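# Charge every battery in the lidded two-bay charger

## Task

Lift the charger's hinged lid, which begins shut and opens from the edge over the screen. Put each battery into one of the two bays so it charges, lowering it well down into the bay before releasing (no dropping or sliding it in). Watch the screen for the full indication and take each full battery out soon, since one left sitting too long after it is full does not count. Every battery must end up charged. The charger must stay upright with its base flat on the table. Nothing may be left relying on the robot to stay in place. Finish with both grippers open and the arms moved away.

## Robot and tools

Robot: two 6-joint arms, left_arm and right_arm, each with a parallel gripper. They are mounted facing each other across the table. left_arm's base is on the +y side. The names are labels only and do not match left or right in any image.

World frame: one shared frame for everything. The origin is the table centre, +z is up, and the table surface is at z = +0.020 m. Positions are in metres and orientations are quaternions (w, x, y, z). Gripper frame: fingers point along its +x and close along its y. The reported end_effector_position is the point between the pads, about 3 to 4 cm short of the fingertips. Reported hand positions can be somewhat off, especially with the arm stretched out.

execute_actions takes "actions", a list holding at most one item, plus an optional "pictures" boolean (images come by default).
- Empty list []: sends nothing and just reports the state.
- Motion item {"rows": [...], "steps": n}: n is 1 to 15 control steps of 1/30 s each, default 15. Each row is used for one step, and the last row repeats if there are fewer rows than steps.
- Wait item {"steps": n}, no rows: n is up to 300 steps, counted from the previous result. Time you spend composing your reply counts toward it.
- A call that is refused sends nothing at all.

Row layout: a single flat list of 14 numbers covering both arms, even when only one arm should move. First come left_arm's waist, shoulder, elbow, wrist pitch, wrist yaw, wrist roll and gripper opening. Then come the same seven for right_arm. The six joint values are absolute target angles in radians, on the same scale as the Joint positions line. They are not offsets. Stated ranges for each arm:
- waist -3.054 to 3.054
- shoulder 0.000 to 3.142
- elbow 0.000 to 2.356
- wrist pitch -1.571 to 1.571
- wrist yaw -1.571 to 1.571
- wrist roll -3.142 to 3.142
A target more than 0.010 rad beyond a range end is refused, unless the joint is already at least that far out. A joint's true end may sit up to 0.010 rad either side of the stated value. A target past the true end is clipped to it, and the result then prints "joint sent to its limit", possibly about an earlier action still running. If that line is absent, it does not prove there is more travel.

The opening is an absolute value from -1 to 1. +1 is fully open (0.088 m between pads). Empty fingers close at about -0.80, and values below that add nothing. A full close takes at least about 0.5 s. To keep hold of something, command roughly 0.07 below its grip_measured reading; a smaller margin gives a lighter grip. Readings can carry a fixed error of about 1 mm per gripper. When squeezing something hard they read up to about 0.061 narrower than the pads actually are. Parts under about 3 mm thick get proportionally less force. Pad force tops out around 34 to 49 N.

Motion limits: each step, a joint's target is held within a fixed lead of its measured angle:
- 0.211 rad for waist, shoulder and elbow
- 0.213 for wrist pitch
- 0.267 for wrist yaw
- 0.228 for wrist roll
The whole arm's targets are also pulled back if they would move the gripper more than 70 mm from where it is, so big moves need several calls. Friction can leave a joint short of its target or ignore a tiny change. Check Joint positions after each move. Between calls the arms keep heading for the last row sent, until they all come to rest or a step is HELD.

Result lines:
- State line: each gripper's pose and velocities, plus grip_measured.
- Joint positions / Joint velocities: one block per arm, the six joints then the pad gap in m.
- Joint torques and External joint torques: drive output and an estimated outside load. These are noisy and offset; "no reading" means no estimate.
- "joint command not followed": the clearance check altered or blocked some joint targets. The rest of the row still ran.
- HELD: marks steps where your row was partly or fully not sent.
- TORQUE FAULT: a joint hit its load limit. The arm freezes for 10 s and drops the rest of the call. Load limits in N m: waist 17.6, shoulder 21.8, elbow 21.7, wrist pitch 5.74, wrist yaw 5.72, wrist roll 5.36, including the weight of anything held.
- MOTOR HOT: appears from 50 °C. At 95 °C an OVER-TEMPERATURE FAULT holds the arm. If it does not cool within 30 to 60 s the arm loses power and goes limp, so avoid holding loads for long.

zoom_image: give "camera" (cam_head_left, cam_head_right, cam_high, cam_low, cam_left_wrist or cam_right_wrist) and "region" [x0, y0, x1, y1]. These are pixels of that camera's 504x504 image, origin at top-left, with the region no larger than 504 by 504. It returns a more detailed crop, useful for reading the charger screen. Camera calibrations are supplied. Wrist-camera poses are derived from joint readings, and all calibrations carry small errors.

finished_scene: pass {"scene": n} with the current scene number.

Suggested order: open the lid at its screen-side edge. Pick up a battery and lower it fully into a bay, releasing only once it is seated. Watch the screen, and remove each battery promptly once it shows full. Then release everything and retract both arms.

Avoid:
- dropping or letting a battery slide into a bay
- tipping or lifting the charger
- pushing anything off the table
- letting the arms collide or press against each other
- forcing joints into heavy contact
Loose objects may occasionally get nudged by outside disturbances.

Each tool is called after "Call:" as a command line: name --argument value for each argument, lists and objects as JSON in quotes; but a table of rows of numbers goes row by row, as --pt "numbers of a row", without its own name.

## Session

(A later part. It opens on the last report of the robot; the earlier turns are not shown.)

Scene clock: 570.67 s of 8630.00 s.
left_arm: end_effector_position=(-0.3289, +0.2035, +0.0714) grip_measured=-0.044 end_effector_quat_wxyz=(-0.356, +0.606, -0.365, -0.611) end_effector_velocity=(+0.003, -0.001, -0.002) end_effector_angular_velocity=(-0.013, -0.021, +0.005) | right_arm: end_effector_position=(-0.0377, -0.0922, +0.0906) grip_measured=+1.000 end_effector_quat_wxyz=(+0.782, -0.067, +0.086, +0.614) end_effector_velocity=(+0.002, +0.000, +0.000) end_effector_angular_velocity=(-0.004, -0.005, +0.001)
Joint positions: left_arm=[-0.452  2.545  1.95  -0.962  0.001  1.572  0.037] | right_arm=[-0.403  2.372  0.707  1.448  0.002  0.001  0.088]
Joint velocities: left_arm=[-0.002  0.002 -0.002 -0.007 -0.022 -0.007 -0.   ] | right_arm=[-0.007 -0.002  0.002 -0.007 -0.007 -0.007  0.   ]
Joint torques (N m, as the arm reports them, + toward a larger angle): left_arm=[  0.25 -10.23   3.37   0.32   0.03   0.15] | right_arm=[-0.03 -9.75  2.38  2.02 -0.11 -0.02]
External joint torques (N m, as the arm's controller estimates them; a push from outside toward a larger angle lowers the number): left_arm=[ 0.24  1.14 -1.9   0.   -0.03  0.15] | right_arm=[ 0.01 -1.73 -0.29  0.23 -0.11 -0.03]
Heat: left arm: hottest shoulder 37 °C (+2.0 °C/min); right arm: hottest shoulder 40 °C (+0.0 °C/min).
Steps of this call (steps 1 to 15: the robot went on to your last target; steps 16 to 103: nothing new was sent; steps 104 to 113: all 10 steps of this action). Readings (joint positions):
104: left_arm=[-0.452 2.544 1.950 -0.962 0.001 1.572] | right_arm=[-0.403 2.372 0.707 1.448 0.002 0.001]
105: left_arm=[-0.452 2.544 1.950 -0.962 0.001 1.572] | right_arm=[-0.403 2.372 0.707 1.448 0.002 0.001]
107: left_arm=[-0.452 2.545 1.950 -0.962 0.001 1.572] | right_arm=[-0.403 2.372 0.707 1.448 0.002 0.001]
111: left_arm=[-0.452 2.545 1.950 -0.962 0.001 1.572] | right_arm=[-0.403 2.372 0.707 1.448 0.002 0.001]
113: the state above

Call:
execute_actions --actions '[{"rows":[[-0.45,2.555,1.945,-0.96,0,1.576,-0.05,-0.403,2.36,0.7,1.45,0,0,1],[-0.45,2.55,1.945,-0.96,0,1.576,0.05,-0.403,2.36,0.7,1.45,0,0,1],[-0.45,2.55,1.945,-0.96,0,1.576,0.15,-0.403,2.36,0.7,1.45,0,0,1],[-0.45,2.55,1.945,-0.96,0,1.576,0.25,-0.403,2.36,0.7,1.45,0,0,1],[-0.45,2.55,1.945,-0.96,0,1.576,0.25,-0.403,2.36,0.7,1.45,0,0,1],[-0.45,2.55,1.945,-0.96,0,1.576,0.25,-0.403,2.36,0.7,1.45,0,0,1],[-0.45,2.54,1.95,-0.97,0,1.576,0.25,-0.403,2.36,0.7,1.45,0,0,1],[-0.45,2.53,1.956,-0.983,0,1.576,0.25,-0.403,2.36,0.7,1.45,0,0,1],[-0.45,2.52,1.962,-0.996,0,1.576,0.25,-0.403,2.36,0.7,1.45,0,0,1],[-0.45,2.51,1.968,-1.009,0,1.576,0.25,-0.403,2.36,0.7,1.45,0,0,1],[-0.45,2.5,1.974,-1.022,0,1.576,0.25,-0.403,2.36,0.7,1.45,0,0,1],[-0.45,2.49,1.98,-1.035,0,1.576,0.25,-0.403,2.36,0.7,1.45,0,0,1],[-0.45,2.48,1.986,-1.05,0,1.576,0.25,-0.403,2.36,0.7,1.45,0,0,1],[-0.45,2.475,1.99,-1.06,0,1.576,0.25,-0.403,2.36,0.7,1.45,0,0,1]]}]' --pictures false

Call:
execute_actions --actions '[{"rows":[[-0.45,2.461,1.97,-1.02,0,1.576,0.25,-0.403,2.36,0.7,1.45,0,0,1],[-0.45,2.446,1.935,-0.96,0,1.55,0.25,-0.403,2.36,0.7,1.45,0,0,1],[-0.45,2.432,1.895,-0.9,0,1.5,0.25,-0.403,2.36,0.7,1.45,0,0,1],[-0.45,2.417,1.858,-0.842,0,1.45,0.25,-0.403,2.36,0.7,1.45,0,0,1],[-0.45,2.403,1.825,-0.788,0,1.4,0.3,-0.403,2.36,0.7,1.45,0,0,1],[-0.45,2.389,1.793,-0.734,0,1.35,0.35,-0.403,2.36,0.7,1.45,0,0,1],[-0.45,2.374,1.76,-0.679,0,1.3,0.4,-0.403,2.36,0.7,1.45,0,0,1],[-0.45,2.36,1.727,-0.625,0,1.25,0.45,-0.403,2.36,0.7,1.45,0,0,1],[-0.45,2.345,1.694,-0.57,0,1.2,0.5,-0.403,2.36,0.7,1.45,0,0,1],[-0.45,2.331,1.661,-0.516,0,1.15,0.55,-0.403,2.36,0.7,1.45,0,0,1],[-0.45,2.317,1.628,-0.462,0,1.1,0.6,-0.403,2.36,0.7,1.45,0,0,1],[-0.45,2.302,1.595,-0.407,0,1.05,0.65,-0.403,2.36,0.7,1.45,0,0,1],[-0.45,2.288,1.562,-0.353,0,1.0,0.65,-0.403,2.36,0.7,1.45,0,0,1],[-0.45,2.273,1.529,-0.298,0,0.95,0.65,-0.403,2.36,0.7,1.45,0,0,1],[-0.45,2.259,1.496,-0.244,0,0.9,0.65,-0.403,2.36,0.7,1.45,0,0,1]]}]' --pictures false

Call:
execute_actions --actions '[{"rows":[[-0.45,2.245,1.463,-0.19,0,0.85,0.65,-0.403,2.36,0.7,1.45,0,0,1],[-0.45,2.23,1.43,-0.135,0,0.8,0.65,-0.403,2.36,0.7,1.45,0,0,1],[-0.45,2.216,1.397,-0.081,0,0.75,0.65,-0.403,2.36,0.7,1.45,0,0,1],[-0.45,2.201,1.364,-0.026,0,0.7,0.65,-0.403,2.36,0.7,1.45,0,0,1],[-0.45,2.187,1.331,0.028,0,0.65,0.65,-0.403,2.36,0.7,1.45,0,0,1],[-0.45,2.173,1.298,0.082,0,0.6,0.65,-0.403,2.36,0.7,1.45,0,0,1],[-0.45,2.16,1.265,0.137,0,0.55,0.65,-0.403,2.36,0.7,1.45,0,0,1],[-0.45,2.15,1.232,0.191,0,0.5,0.65,-0.403,2.36,0.7,1.45,0,0,1],[-0.45,2.145,1.2,0.245,0,0.45,0.65,-0.403,2.36,0.7,1.45,0,0,1],[-0.45,2.148,1.175,0.297,0,0.4,0.65,-0.403,2.36,0.7,1.45,0,0,1],[-0.45,2.155,1.149,0.35,0,0.35,0.65,-0.403,2.36,0.7,1.45,0,0,1],[-0.45,2.167,1.124,0.402,0,0.3,0.65,-0.403,2.36,0.7,1.45,0,0,1],[-0.45,2.18,1.098,0.454,0,0.25,0.65,-0.403,2.36,0.7,1.45,0,0,1],[-0.45,2.192,1.073,0.506,0,0.2,0.65,-0.403,2.36,0.7,1.45,0,0,1],[-0.45,2.205,1.047,0.559,0,0.15,0.65,-0.403,2.36,0.7,1.45,0,0,1]]}]' --pictures false

Call:
execute_actions --actions '[{"rows":[[-0.45,2.217,1.022,0.611,0,0.1,0.65,-0.403,2.36,0.7,1.45,0,0,1],[-0.45,2.23,0.996,0.663,0,0.05,0.65,-0.403,2.36,0.7,1.45,0,0,1],[-0.45,2.242,0.971,0.716,0,0.0,0.65,-0.403,2.36,0.7,1.45,0,0,1],[-0.45,2.255,0.945,0.768,0,0,0.65,-0.403,2.36,0.7,1.45,0,0,1],[-0.45,2.267,0.92,0.82,0,0,0.65,-0.403,2.36,0.7,1.45,0,0,1],[-0.45,2.28,0.894,0.872,0,0,0.65,-0.403,2.36,0.7,1.45,0,0,1],[-0.45,2.292,0.869,0.925,0,0,0.65,-0.403,2.36,0.7,1.45,0,0,1],[-0.45,2.305,0.843,0.977,0,0,0.65,-0.403,2.36,0.7,1.45,0,0,1],[-0.45,2.317,0.818,1.029,0,0,0.65,-0.403,2.36,0.7,1.45,0,0,1],[-0.45,2.33,0.792,1.081,0,0,0.65,-0.403,2.36,0.7,1.45,0,0,1],[-0.45,2.342,0.767,1.134,0,0,0.65,-0.403,2.36,0.7,1.45,0,0,1],[-0.45,2.355,0.741,1.186,0,0,0.65,-0.403,2.36,0.7,1.45,0,0,1],[-0.45,2.367,0.716,1.238,0,0,0.65,-0.403,2.36,0.7,1.45,0,0,1],[-0.45,2.375,0.7,1.27,0,0,0.65,-0.403,2.36,0.7,1.45,0,0,1],[-0.45,2.38,0.69,1.29,0,0,0.65,-0.403,2.36,0.7,1.45,0,0,1]]}]' --pictures false

Call:
execute_actions --actions '[{"steps":10}]'

Scene clock: 588.77 s of 8630.00 s.
left_arm: end_effector_position=(-0.3223, +0.2072, +0.0877) grip_measured=+0.245 end_effector_quat_wxyz=(-0.367, +0.612, -0.354, -0.605) end_effector_velocity=(-0.017, -0.012, +0.135) end_effector_angular_velocity=(-0.086, +0.111, +0.004) | right_arm: end_effector_position=(-0.0377, -0.0922, +0.0906) grip_measured=+1.000 end_effector_quat_wxyz=(+0.782, -0.067, +0.086, +0.614) end_effector_velocity=(-0.003, -0.002, -0.002) end_effector_angular_velocity=(-0.013, -0.003, +0.011)
Joint positions: left_arm=[-0.452  2.519  1.969 -1.041  0.001  1.572  0.051] | right_arm=[-0.403  2.372  0.707  1.448  0.002  0.001  0.088]
Joint velocities: left_arm=[-0.002 -0.237  0.115 -0.212 -0.022 -0.007  0.001] | right_arm=[ 0.002 -0.002 -0.007 -0.007 -0.007 -0.007  0.   ]
Joint torques (N m, as the arm reports them, + toward a larger angle): left_arm=[  0.32 -15.89   5.54   0.14   0.03   0.13] | right_arm=[-0.03 -9.74  2.38  2.01 -0.11 -0.02]
External joint torques (N m, as the arm's controller estimates them; a push from outside toward a larger angle lowers the number): left_arm=[ 0.3  -4.46 -0.02 -0.22 -0.02  0.14] | right_arm=[-0.07 -1.81 -0.2   0.26 -0.1  -0.03]
Heat: left arm: hottest shoulder 39 °C (+3.0 °C/min); right arm: hottest shoulder 40 °C (+0.0 °C/min).
Steps of this call (steps 1 to 15: the robot went on to your last target; steps 16 to 528: nothing new was sent; steps 529 to 543: all 15 steps of this action). Readings (joint positions):
529: left_arm=[-0.452 2.545 1.950 -0.962 0.001 1.572] | right_arm=[-0.403 2.372 0.707 1.448 0.002 0.001]
530: left_arm=[-0.452 2.545 1.950 -0.962 0.001 1.572] | right_arm=[-0.403 2.372 0.707 1.448 0.002 0.001]
532: left_arm=[-0.452 2.545 1.950 -0.961 0.001 1.572] | right_arm=[-0.403 2.372 0.707 1.448 0.002 0.001]
536: left_arm=[-0.452 2.545 1.950 -0.964 0.001 1.572] | right_arm=[-0.403 2.372 0.707 1.448 0.002 0.001]
543: the state above

Scene clock: 589.27 s of 8630.00 s.
left_arm: end_effector_position=(-0.3627, +0.1850, +0.1050) grip_measured=+0.610 end_effector_quat_wxyz=(-0.069, +0.551, -0.288, -0.780) end_effector_velocity=(-0.039, -0.021, +0.040) end_effector_angular_velocity=(+0.083, +1.168, +1.326) | right_arm: end_effector_position=(-0.0377, -0.0922, +0.0906) grip_measured=+1.000 end_effector_quat_wxyz=(+0.782, -0.067, +0.086, +0.614) end_effector_velocity=(-0.000, -0.001, -0.001) end_effector_angular_velocity=(-0.008, -0.004, +0.006)
Joint positions: left_arm=[-0.452  2.321  1.582 -0.38   0.001  1.026  0.069] | right_arm=[-0.403  2.372  0.707  1.448  0.002  0.001  0.088]
Joint velocities: left_arm=[-0.002 -0.413 -0.989  1.56  -0.007 -1.473  0.021] | right_arm=[-0.002 -0.002 -0.002 -0.007 -0.007 -0.007  0.   ]
Joint torques (N m, as the arm reports them, + toward a larger angle): left_arm=[  0.22 -15.38   4.31   0.98   0.03  -0.07] | right_arm=[-0.03 -9.76  2.39  2.02 -0.1  -0.02]
External joint torques (N m, as the arm's controller estimates them; a push from outside toward a larger angle lowers the number): left_arm=[ 0.22 -4.23 -1.57 -0.07 -0.02 -0.05] | right_arm=[-0.06 -1.73 -0.25  0.23 -0.1  -0.03]
Heat: left arm: hottest shoulder 39 °C (+3.0 °C/min); right arm: hottest shoulder 40 °C (+0.0 °C/min).
Steps of this call (steps 1 to 15: all 15 steps of this action). Readings (joint positions):
1: left_arm=[-0.452 2.509 1.971 -1.041 0.001 1.573] | right_arm=[-0.403 2.372 0.707 1.448 0.002 0.001]
2: left_arm=[-0.452 2.497 1.966 -1.025 0.001 1.572] | right_arm=[-0.403 2.372 0.707 1.448 0.002 0.001]
4: left_arm=[-0.452 2.466 1.931 -0.945 0.001 1.529] | right_arm=[-0.403 2.372 0.707 1.448 0.002 0.001]
8: left_arm=[-0.452 2.405 1.815 -0.753 0.001 1.366] | right_arm=[-0.403 2.372 0.707 1.448 0.002 0.001]
15: the state above

Scene clock: 589.77 s of 8630.00 s.
left_arm: end_effector_position=(-0.3657, +0.1833, +0.1360) grip_measured=+0.647 end_effector_quat_wxyz=(+0.193, +0.327, -0.051, -0.924) end_effector_velocity=(+0.069, +0.043, -0.097) end_effector_angular_velocity=(+0.804, +1.051, +0.857) | right_arm: end_effector_position=(-0.0377, -0.0922, +0.0906) grip_measured=+1.000 end_effector_quat_wxyz=(+0.782, -0.067, +0.086, +0.614) end_effector_velocity=(-0.000, -0.001, -0.000) end_effector_angular_velocity=(+0.001, -0.006, +0.006)
Joint positions: left_arm=[-0.452  2.172  1.12   0.427  0.001  0.277  0.071] | right_arm=[-0.403  2.372  0.707  1.448  0.002  0.001  0.088]
Joint velocities: left_arm=[-0.007  0.139 -0.842  1.516  0.007 -1.487 -0.   ] | right_arm=[-0.002  0.002 -0.002  0.007 -0.007 -0.007  0.   ]
Joint torques (N m, as the arm reports them, + toward a larger angle): left_arm=[ 0.21 -8.64  3.56  1.48 -0.03 -0.06] | right_arm=[-0.03 -9.75  2.39  2.01 -0.1  -0.02]
External joint torques (N m, as the arm's controller estimates them; a push from outside toward a larger angle lowers the number): left_arm=[ 0.3  -0.26 -1.24  0.05 -0.05 -0.06] | right_arm=[ 0.01 -1.8  -0.2   0.24 -0.11 -0.03]
Heat: left arm: hottest shoulder 39 °C (+3.0 °C/min); right arm: hottest shoulder 40 °C (+0.0 °C/min).
Steps of this call (steps 1 to 15: all 15 steps of this action). Readings (joint positions):
1: left_arm=[-0.452 2.307 1.548 -0.326 0.001 0.976] | right_arm=[-0.403 2.372 0.707 1.448 0.002 0.001]
2: left_arm=[-0.452 2.292 1.516 -0.272 0.001 0.927] | right_arm=[-0.403 2.372 0.707 1.448 0.002 0.001]
4: left_arm=[-0.452 2.261 1.450 -0.162 0.001 0.827] | right_arm=[-0.403 2.372 0.707 1.448 0.002 0.001]
8: left_arm=[-0.452 2.199 1.321 0.056 0.001 0.627] | right_arm=[-0.403 2.372 0.707 1.448 0.002 0.001]
15: the state above

Scene clock: 590.27 s of 8630.00 s.
left_arm: end_effector_position=(-0.3090, +0.2145, +0.0826) grip_measured=+0.647 end_effector_quat_wxyz=(+0.242, +0.200, +0.049, -0.948) end_effector_velocity=(+0.131, +0.072, -0.070) end_effector_angular_velocity=(-0.061, +0.120, +0.007) | right_arm: end_effector_position=(-0.0377, -0.0922, +0.0906) grip_measured=+1.000 end_effector_quat_wxyz=(+0.782, -0.067, +0.086, +0.614) end_effector_velocity=(-0.000, -0.000, +0.002) end_effector_angular_velocity=(+0.006, -0.007, +0.006)
Joint positions: left_arm=[-0.452  2.346  0.738  1.195  0.001  0.005  0.071] | right_arm=[-0.403  2.372  0.707  1.448  0.002  0.001  0.088]
Joint velocities: left_arm=[-0.002  0.286 -0.584  1.004 -0.007 -0.007 -0.   ] | right_arm=[-0.002 -0.002 -0.002  0.007 -0.007 -0.007  0.   ]
Joint torques (N m, as the arm reports them, + toward a larger angle): left_arm=[ 0.27 -8.09  1.96  1.64 -0.07 -0.05] | right_arm=[-0.02 -9.75  2.38  2.02 -0.1  -0.02]
External joint torques (N m, as the arm's controller estimates them; a push from outside toward a larger angle lowers the number): left_arm=[ 0.3   0.41 -1.44 -0.21 -0.07 -0.06] | right_arm=[-0.03 -1.73 -0.25  0.23 -0.1  -0.03]
Heat: left arm: hottest shoulder 39 °C (+3.0 °C/min); right arm: hottest shoulder 40 °C (+0.0 °C/min).
Steps of this call (steps 1 to 15: all 15 steps of this action). Readings (joint positions):
1: left_arm=[-0.452 2.178 1.093 0.480 0.001 0.227] | right_arm=[-0.403 2.372 0.707 1.448 0.002 0.001]
2: left_arm=[-0.452 2.187 1.068 0.534 0.001 0.177] | right_arm=[-0.403 2.372 0.707 1.448 0.002 0.001]
4: left_arm=[-0.452 2.208 1.017 0.639 0.001 0.087] | right_arm=[-0.403 2.372 0.707 1.448 0.002 0.001]
8: left_arm=[-0.452 2.261 0.912 0.845 0.001 0.022] | right_arm=[-0.403 2.372 0.707 1.448 0.002 0.001]
15: the state above

Scene clock: 590.60 s of 8630.00 s.
left_arm: end_effector_position=(-0.3005, +0.2192, +0.0809) grip_measured=+0.647 end_effector_quat_wxyz=(+0.243, +0.187, +0.046, -0.951) end_effector_velocity=(+0.005, +0.003, -0.004) end_effector_angular_velocity=(+0.026, -0.011, +0.013) | right_arm: end_effector_position=(-0.0377, -0.0922, +0.0906) grip_measured=+1.000 end_effector_quat_wxyz=(+0.782, -0.067, +0.086, +0.614) end_effector_velocity=(-0.000, -0.002, -0.006) end_effector_angular_velocity=(-0.027, +0.001, +0.006)
Joint positions: left_arm=[-0.452  2.369  0.695  1.286  0.001  0.004  0.071] | right_arm=[-0.403  2.372  0.707  1.448  0.002  0.001  0.088]
Joint velocities: left_arm=[-0.002 -0.002 -0.017 -0.007 -0.007 -0.022 -0.   ] | right_arm=[-0.002  0.002 -0.002 -0.022 -0.007 -0.007  0.   ]
Joint torques (N m, as the arm reports them, + toward a larger angle): left_arm=[ 0.18 -7.56  1.18  1.58 -0.08 -0.03] | right_arm=[-0.04 -9.77  2.38  2.01 -0.1  -0.02]
External joint torques (N m, as the arm's controller estimates them; a push from outside toward a larger angle lowers the number): left_arm=[ 0.18  0.17 -1.29 -0.13 -0.08 -0.04] | right_arm=[ 0.   -1.8  -0.24  0.25 -0.11 -0.03]
Heat: left arm: hottest shoulder 39 °C (+3.0 °C/min); right arm: hottest shoulder 40 °C (+0.0 °C/min).
Steps of this call (steps 1 to 10: the robot went on to your last target). Readings (joint positions):
1: left_arm=[-0.452 2.355 0.721 1.223 0.001 0.005] | right_arm=[-0.403 2.372 0.707 1.448 0.002 0.001]
2: left_arm=[-0.452 2.361 0.710 1.242 0.001 0.004] | right_arm=[-0.403 2.372 0.707 1.448 0.002 0.001]
4: left_arm=[-0.452 2.368 0.698 1.265 0.001 0.004] | right_arm=[-0.403 2.372 0.707 1.448 0.002 0.001]
8: left_arm=[-0.452 2.369 0.695 1.285 0.001 0.004] | right_arm=[-0.403 2.372 0.707 1.448 0.002 0.001]
10: the state above
camera_calibration (this result's frames):
cam_left_wrist: T_world_to_cam=[[-0.470826, 0.880537, 0.0545703, -0.33796], [0.555409, 0.343901, -0.757135, 0.180981], [-0.685452, -0.326169, -0.650976, -0.00283932], [0, 0, 0, 1]] pos_world=[-0.261585, 0.234421, 0.153622]
cam_right_wrist: T_world_to_cam=[[0.978063, -0.208249, -0.0050544, 0.0299554], [-0.120597, -0.546277, -0.828877, 0.048355], [0.169852, 0.811304, -0.559408, 0.205385], [0, 0, 0, 1]] pos_world=[-0.0583517, -0.133976, 0.155126]

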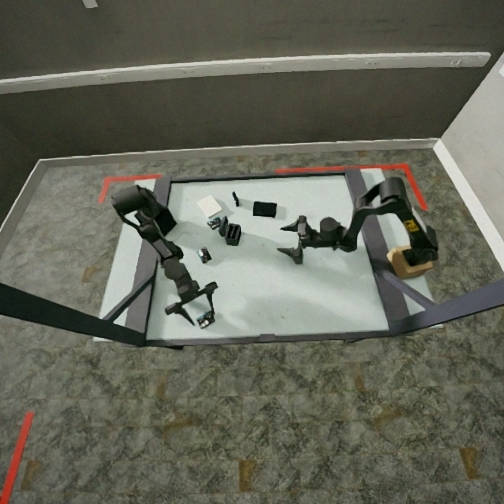

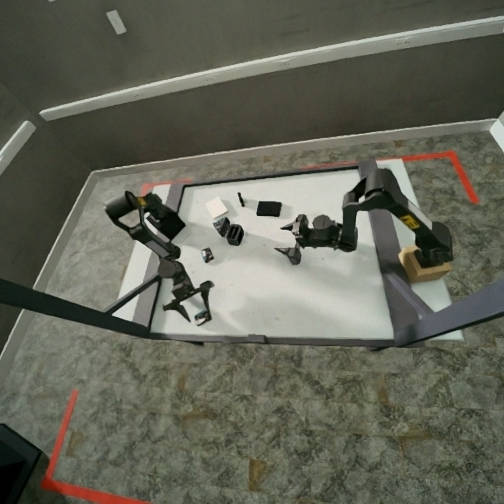

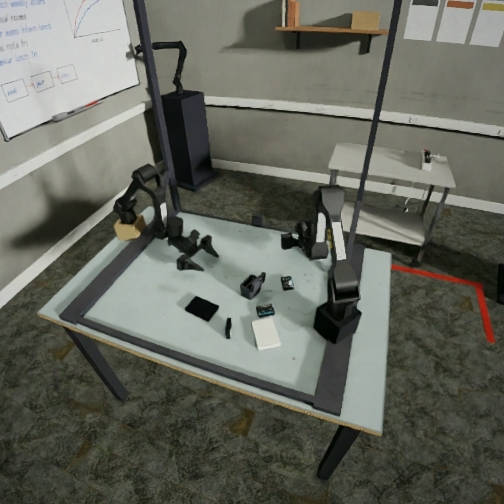

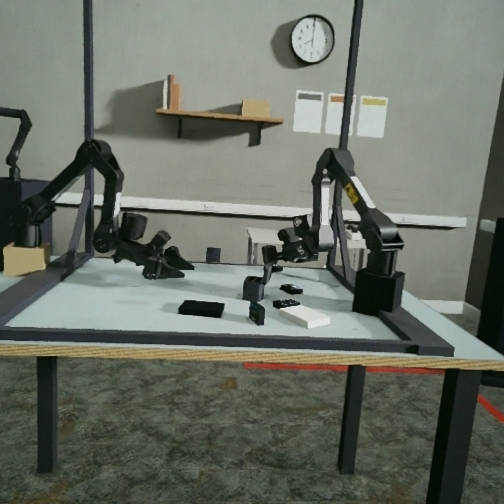

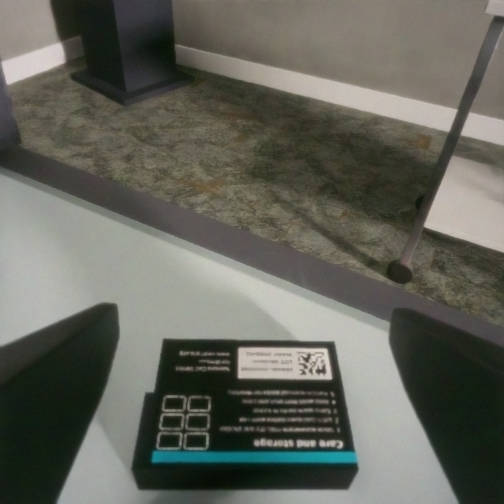

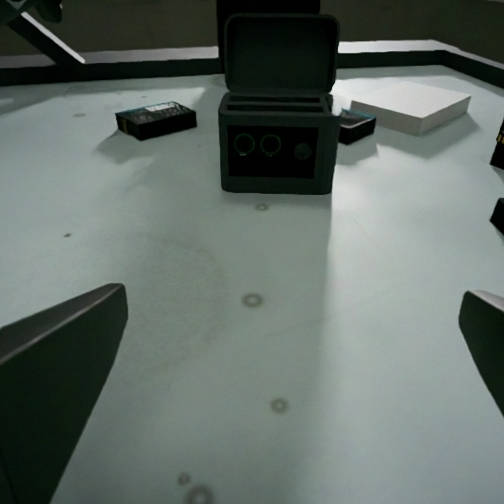

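Call:
execute_actions --actions '[{"rows":[[-0.447,2.388,0.69,1.292,0,0,0.65,-0.403,2.36,0.7,1.45,0,0,1],[-0.444,2.396,0.691,1.294,0,0,0.65,-0.403,2.36,0.7,1.45,0,0,1],[-0.444,2.404,0.691,1.296,0,0,0.65,-0.403,2.36,0.7,1.45,0,0,1],[-0.444,2.412,0.692,1.298,0,0,0.65,-0.403,2.36,0.7,1.45,0,0,1],[-0.444,2.42,0.692,1.3,0,0,0.65,-0.403,2.36,0.7,1.45,0,0,1],[-0.444,2.428,0.693,1.303,0,0,0.65,-0.403,2.36,0.7,1.45,0,0,1],[-0.444,2.436,0.693,1.305,0,0,0.65,-0.403,2.36,0.7,1.45,0,0,1],[-0.444,2.444,0.694,1.307,0,0,0.65,-0.403,2.36,0.7,1.45,0,0,1],[-0.444,2.452,0.695,1.309,0,0,0.65,-0.403,2.36,0.7,1.45,0,0,1],[-0.444,2.46,0.695,1.311,0,0,0.65,-0.403,2.36,0.7,1.45,0,0,1],[-0.444,2.46,0.7,1.306,0,0,0.65,-0.403,2.36,0.7,1.45,0,0,1],[-0.444,2.461,0.706,1.301,0,0,0.65,-0.403,2.36,0.7,1.45,0,0,1],[-0.444,2.461,0.711,1.297,0,0,0.65,-0.403,2.36,0.7,1.45,0,0,1],[-0.444,2.462,0.716,1.293,0,0,0.65,-0.403,2.36,0.7,1.45,0,0,1]]}]' --pictures false

Call:
execute_actions --actions '[{"steps":8}]'

Scene clock: 596.80 s of 8630.00 s.
left_arm: end_effector_position=(-0.2911, +0.2221, +0.0510) grip_measured=+0.647 end_effector_quat_wxyz=(+0.244, +0.216, +0.054, -0.944) end_effector_velocity=(-0.021, -0.014, -0.003) end_effector_angular_velocity=(+0.001, +0.020, +0.027) | right_arm: end_effector_position=(-0.0377, -0.0922, +0.0906) grip_measured=+1.000 end_effector_quat_wxyz=(+0.782, -0.067, +0.086, +0.614) end_effector_velocity=(-0.002, -0.000, -0.001) end_effector_angular_velocity=(-0.004, +0.013, +0.017)
Joint positions: left_arm=[-0.447  2.449  0.702  1.297  0.001  0.003  0.071] | right_arm=[-0.403  2.372  0.707  1.448  0.002  0.001  0.088]
Joint velocities: left_arm=[-0.002  0.037  0.105 -0.051 -0.022 -0.022  0.   ] | right_arm=[-0.002 -0.002 -0.002 -0.007 -0.022  0.007  0.   ]
Joint torques (N m, as the arm reports them, + toward a larger angle): left_arm=[ 0.29 -7.81  1.9   1.44 -0.06 -0.06] | right_arm=[-0.04 -9.75  2.38  2.01 -0.11 -0.02]
External joint torques (N m, as the arm's controller estimates them; a push from outside toward a larger angle lowers the number): left_arm=[ 0.29  0.31 -0.29 -0.34 -0.06 -0.07] | right_arm=[-0.04 -1.74 -0.23  0.24 -0.1  -0.03]
Heat: left arm: hottest shoulder 38 °C (+2.0 °C/min); right arm: hottest shoulder 40 °C (+0.0 °C/min).
Steps of this call (steps 1 to 30: the robot went on to your last target; steps 31 to 171: nothing new was sent; steps 172 to 186: all 15 steps of this action). Readings (joint positions):
172: left_arm=[-0.452 2.369 0.694 1.289 0.001 0.003] | right_arm=[-0.403 2.372 0.707 1.448 0.002 0.001]
173: left_arm=[-0.451 2.372 0.694 1.291 0.001 0.003] | right_arm=[-0.403 2.372 0.707 1.448 0.002 0.001]
175: left_arm=[-0.450 2.380 0.694 1.294 0.001 0.003] | right_arm=[-0.403 2.372 0.707 1.448 0.002 0.001]
179: left_arm=[-0.447 2.412 0.694 1.299 0.001 0.003] | right_arm=[-0.403 2.372 0.707 1.448 0.002 0.001]
186: the state above

Scene clock: 597.07 s of 8630.00 s.
left_arm: end_effector_position=(-0.2936, +0.2207, +0.0520) grip_measured=+0.647 end_effector_quat_wxyz=(+0.244, +0.214, +0.054, -0.944) end_effector_velocity=(+0.000, +0.000, +0.001) end_effector_angular_velocity=(+0.027, +0.012, +0.020) | right_arm: end_effector_position=(-0.0377, -0.0922, +0.0906) grip_measured=+1.000 end_effector_quat_wxyz=(+0.782, -0.067, +0.086, +0.614) end_effector_velocity=(-0.000, -0.001, -0.004) end_effector_angular_velocity=(-0.019, +0.014, +0.003)
Joint positions: left_arm=[-0.447  2.45   0.712  1.294  0.001  0.003  0.071] | right_arm=[-0.403  2.372  0.707  1.448  0.002  0.001  0.088]
Joint velocities: left_arm=[-0.002 -0.007 -0.002 -0.007 -0.007 -0.037  0.   ] | right_arm=[-0.002 -0.002 -0.002 -0.022 -0.007  0.007  0.   ]
Joint torques (N m, as the arm reports them, + toward a larger angle): left_arm=[ 0.44 -7.61  1.86  1.37 -0.05 -0.06] | right_arm=[-0.04 -9.75  2.38  2.01 -0.11 -0.02]
External joint torques (N m, as the arm's controller estimates them; a push from outside toward a larger angle lowers the number): left_arm=[ 0.43  0.27 -0.32 -0.33 -0.04 -0.07] | right_arm=[ 0.01 -1.73 -0.26  0.23 -0.11 -0.03]
Heat: left arm: hottest shoulder 38 °C (+2.0 °C/min); right arm: hottest shoulder 40 °C (+0.0 °C/min).
Steps of this call (steps 1 to 8: the robot went on to your last target). Readings (joint positions):
1: left_arm=[-0.447 2.450 0.705 1.297 0.001 0.003] | right_arm=[-0.403 2.372 0.707 1.448 0.002 0.001]
2: left_arm=[-0.447 2.450 0.708 1.297 0.001 0.003] | right_arm=[-0.403 2.372 0.707 1.448 0.002 0.001]
4: left_arm=[-0.447 2.450 0.711 1.296 0.001 0.003] | right_arm=[-0.403 2.372 0.707 1.448 0.002 0.001]
8: the state above
camera_calibration (this result's frames):
cam_left_wrist: T_world_to_cam=[[-0.477675, 0.876783, 0.0554761, -0.335689], [0.589846, 0.366867, -0.719368, 0.157865], [-0.651082, -0.310902, -0.69241, -0.0075152], [0, 0, 0, 1]] pos_world=[-0.258359, 0.234074, 0.126982]
cam_right_wrist: T_world_to_cam=[[0.978063, -0.208249, -0.0050544, 0.0299554], [-0.120597, -0.546277, -0.828877, 0.048355], [0.169852, 0.811304, -0.559408, 0.205385], [0, 0, 0, 1]] pos_world=[-0.0583517, -0.133976, 0.155126]

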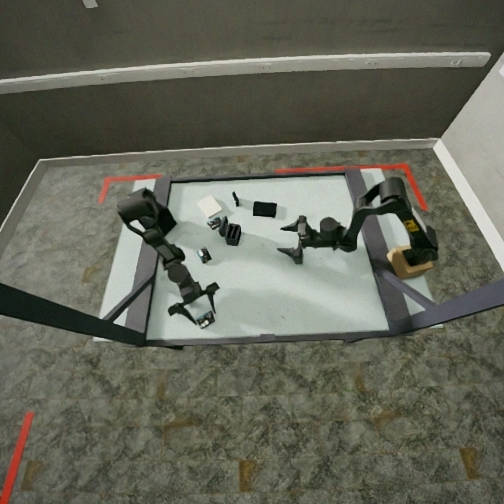

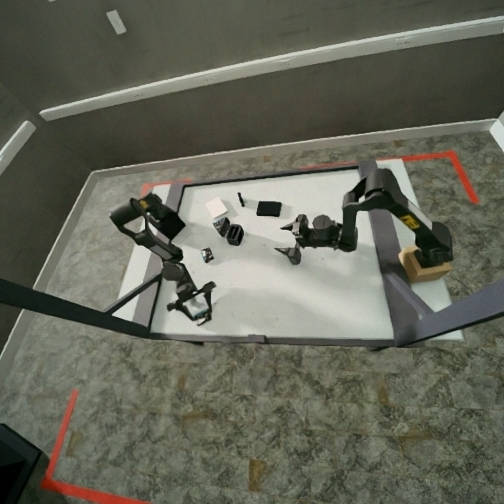

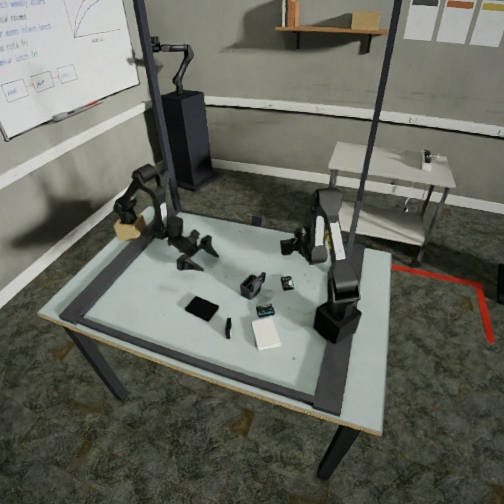

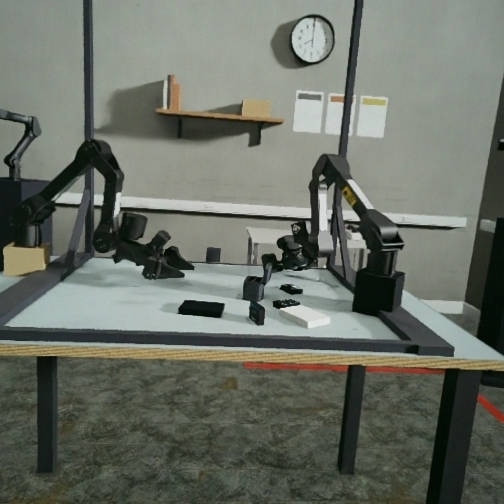

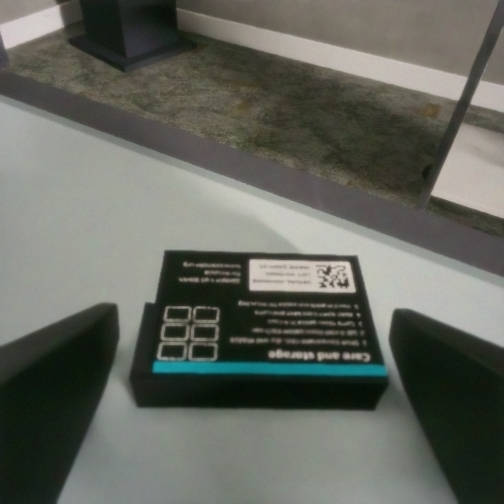

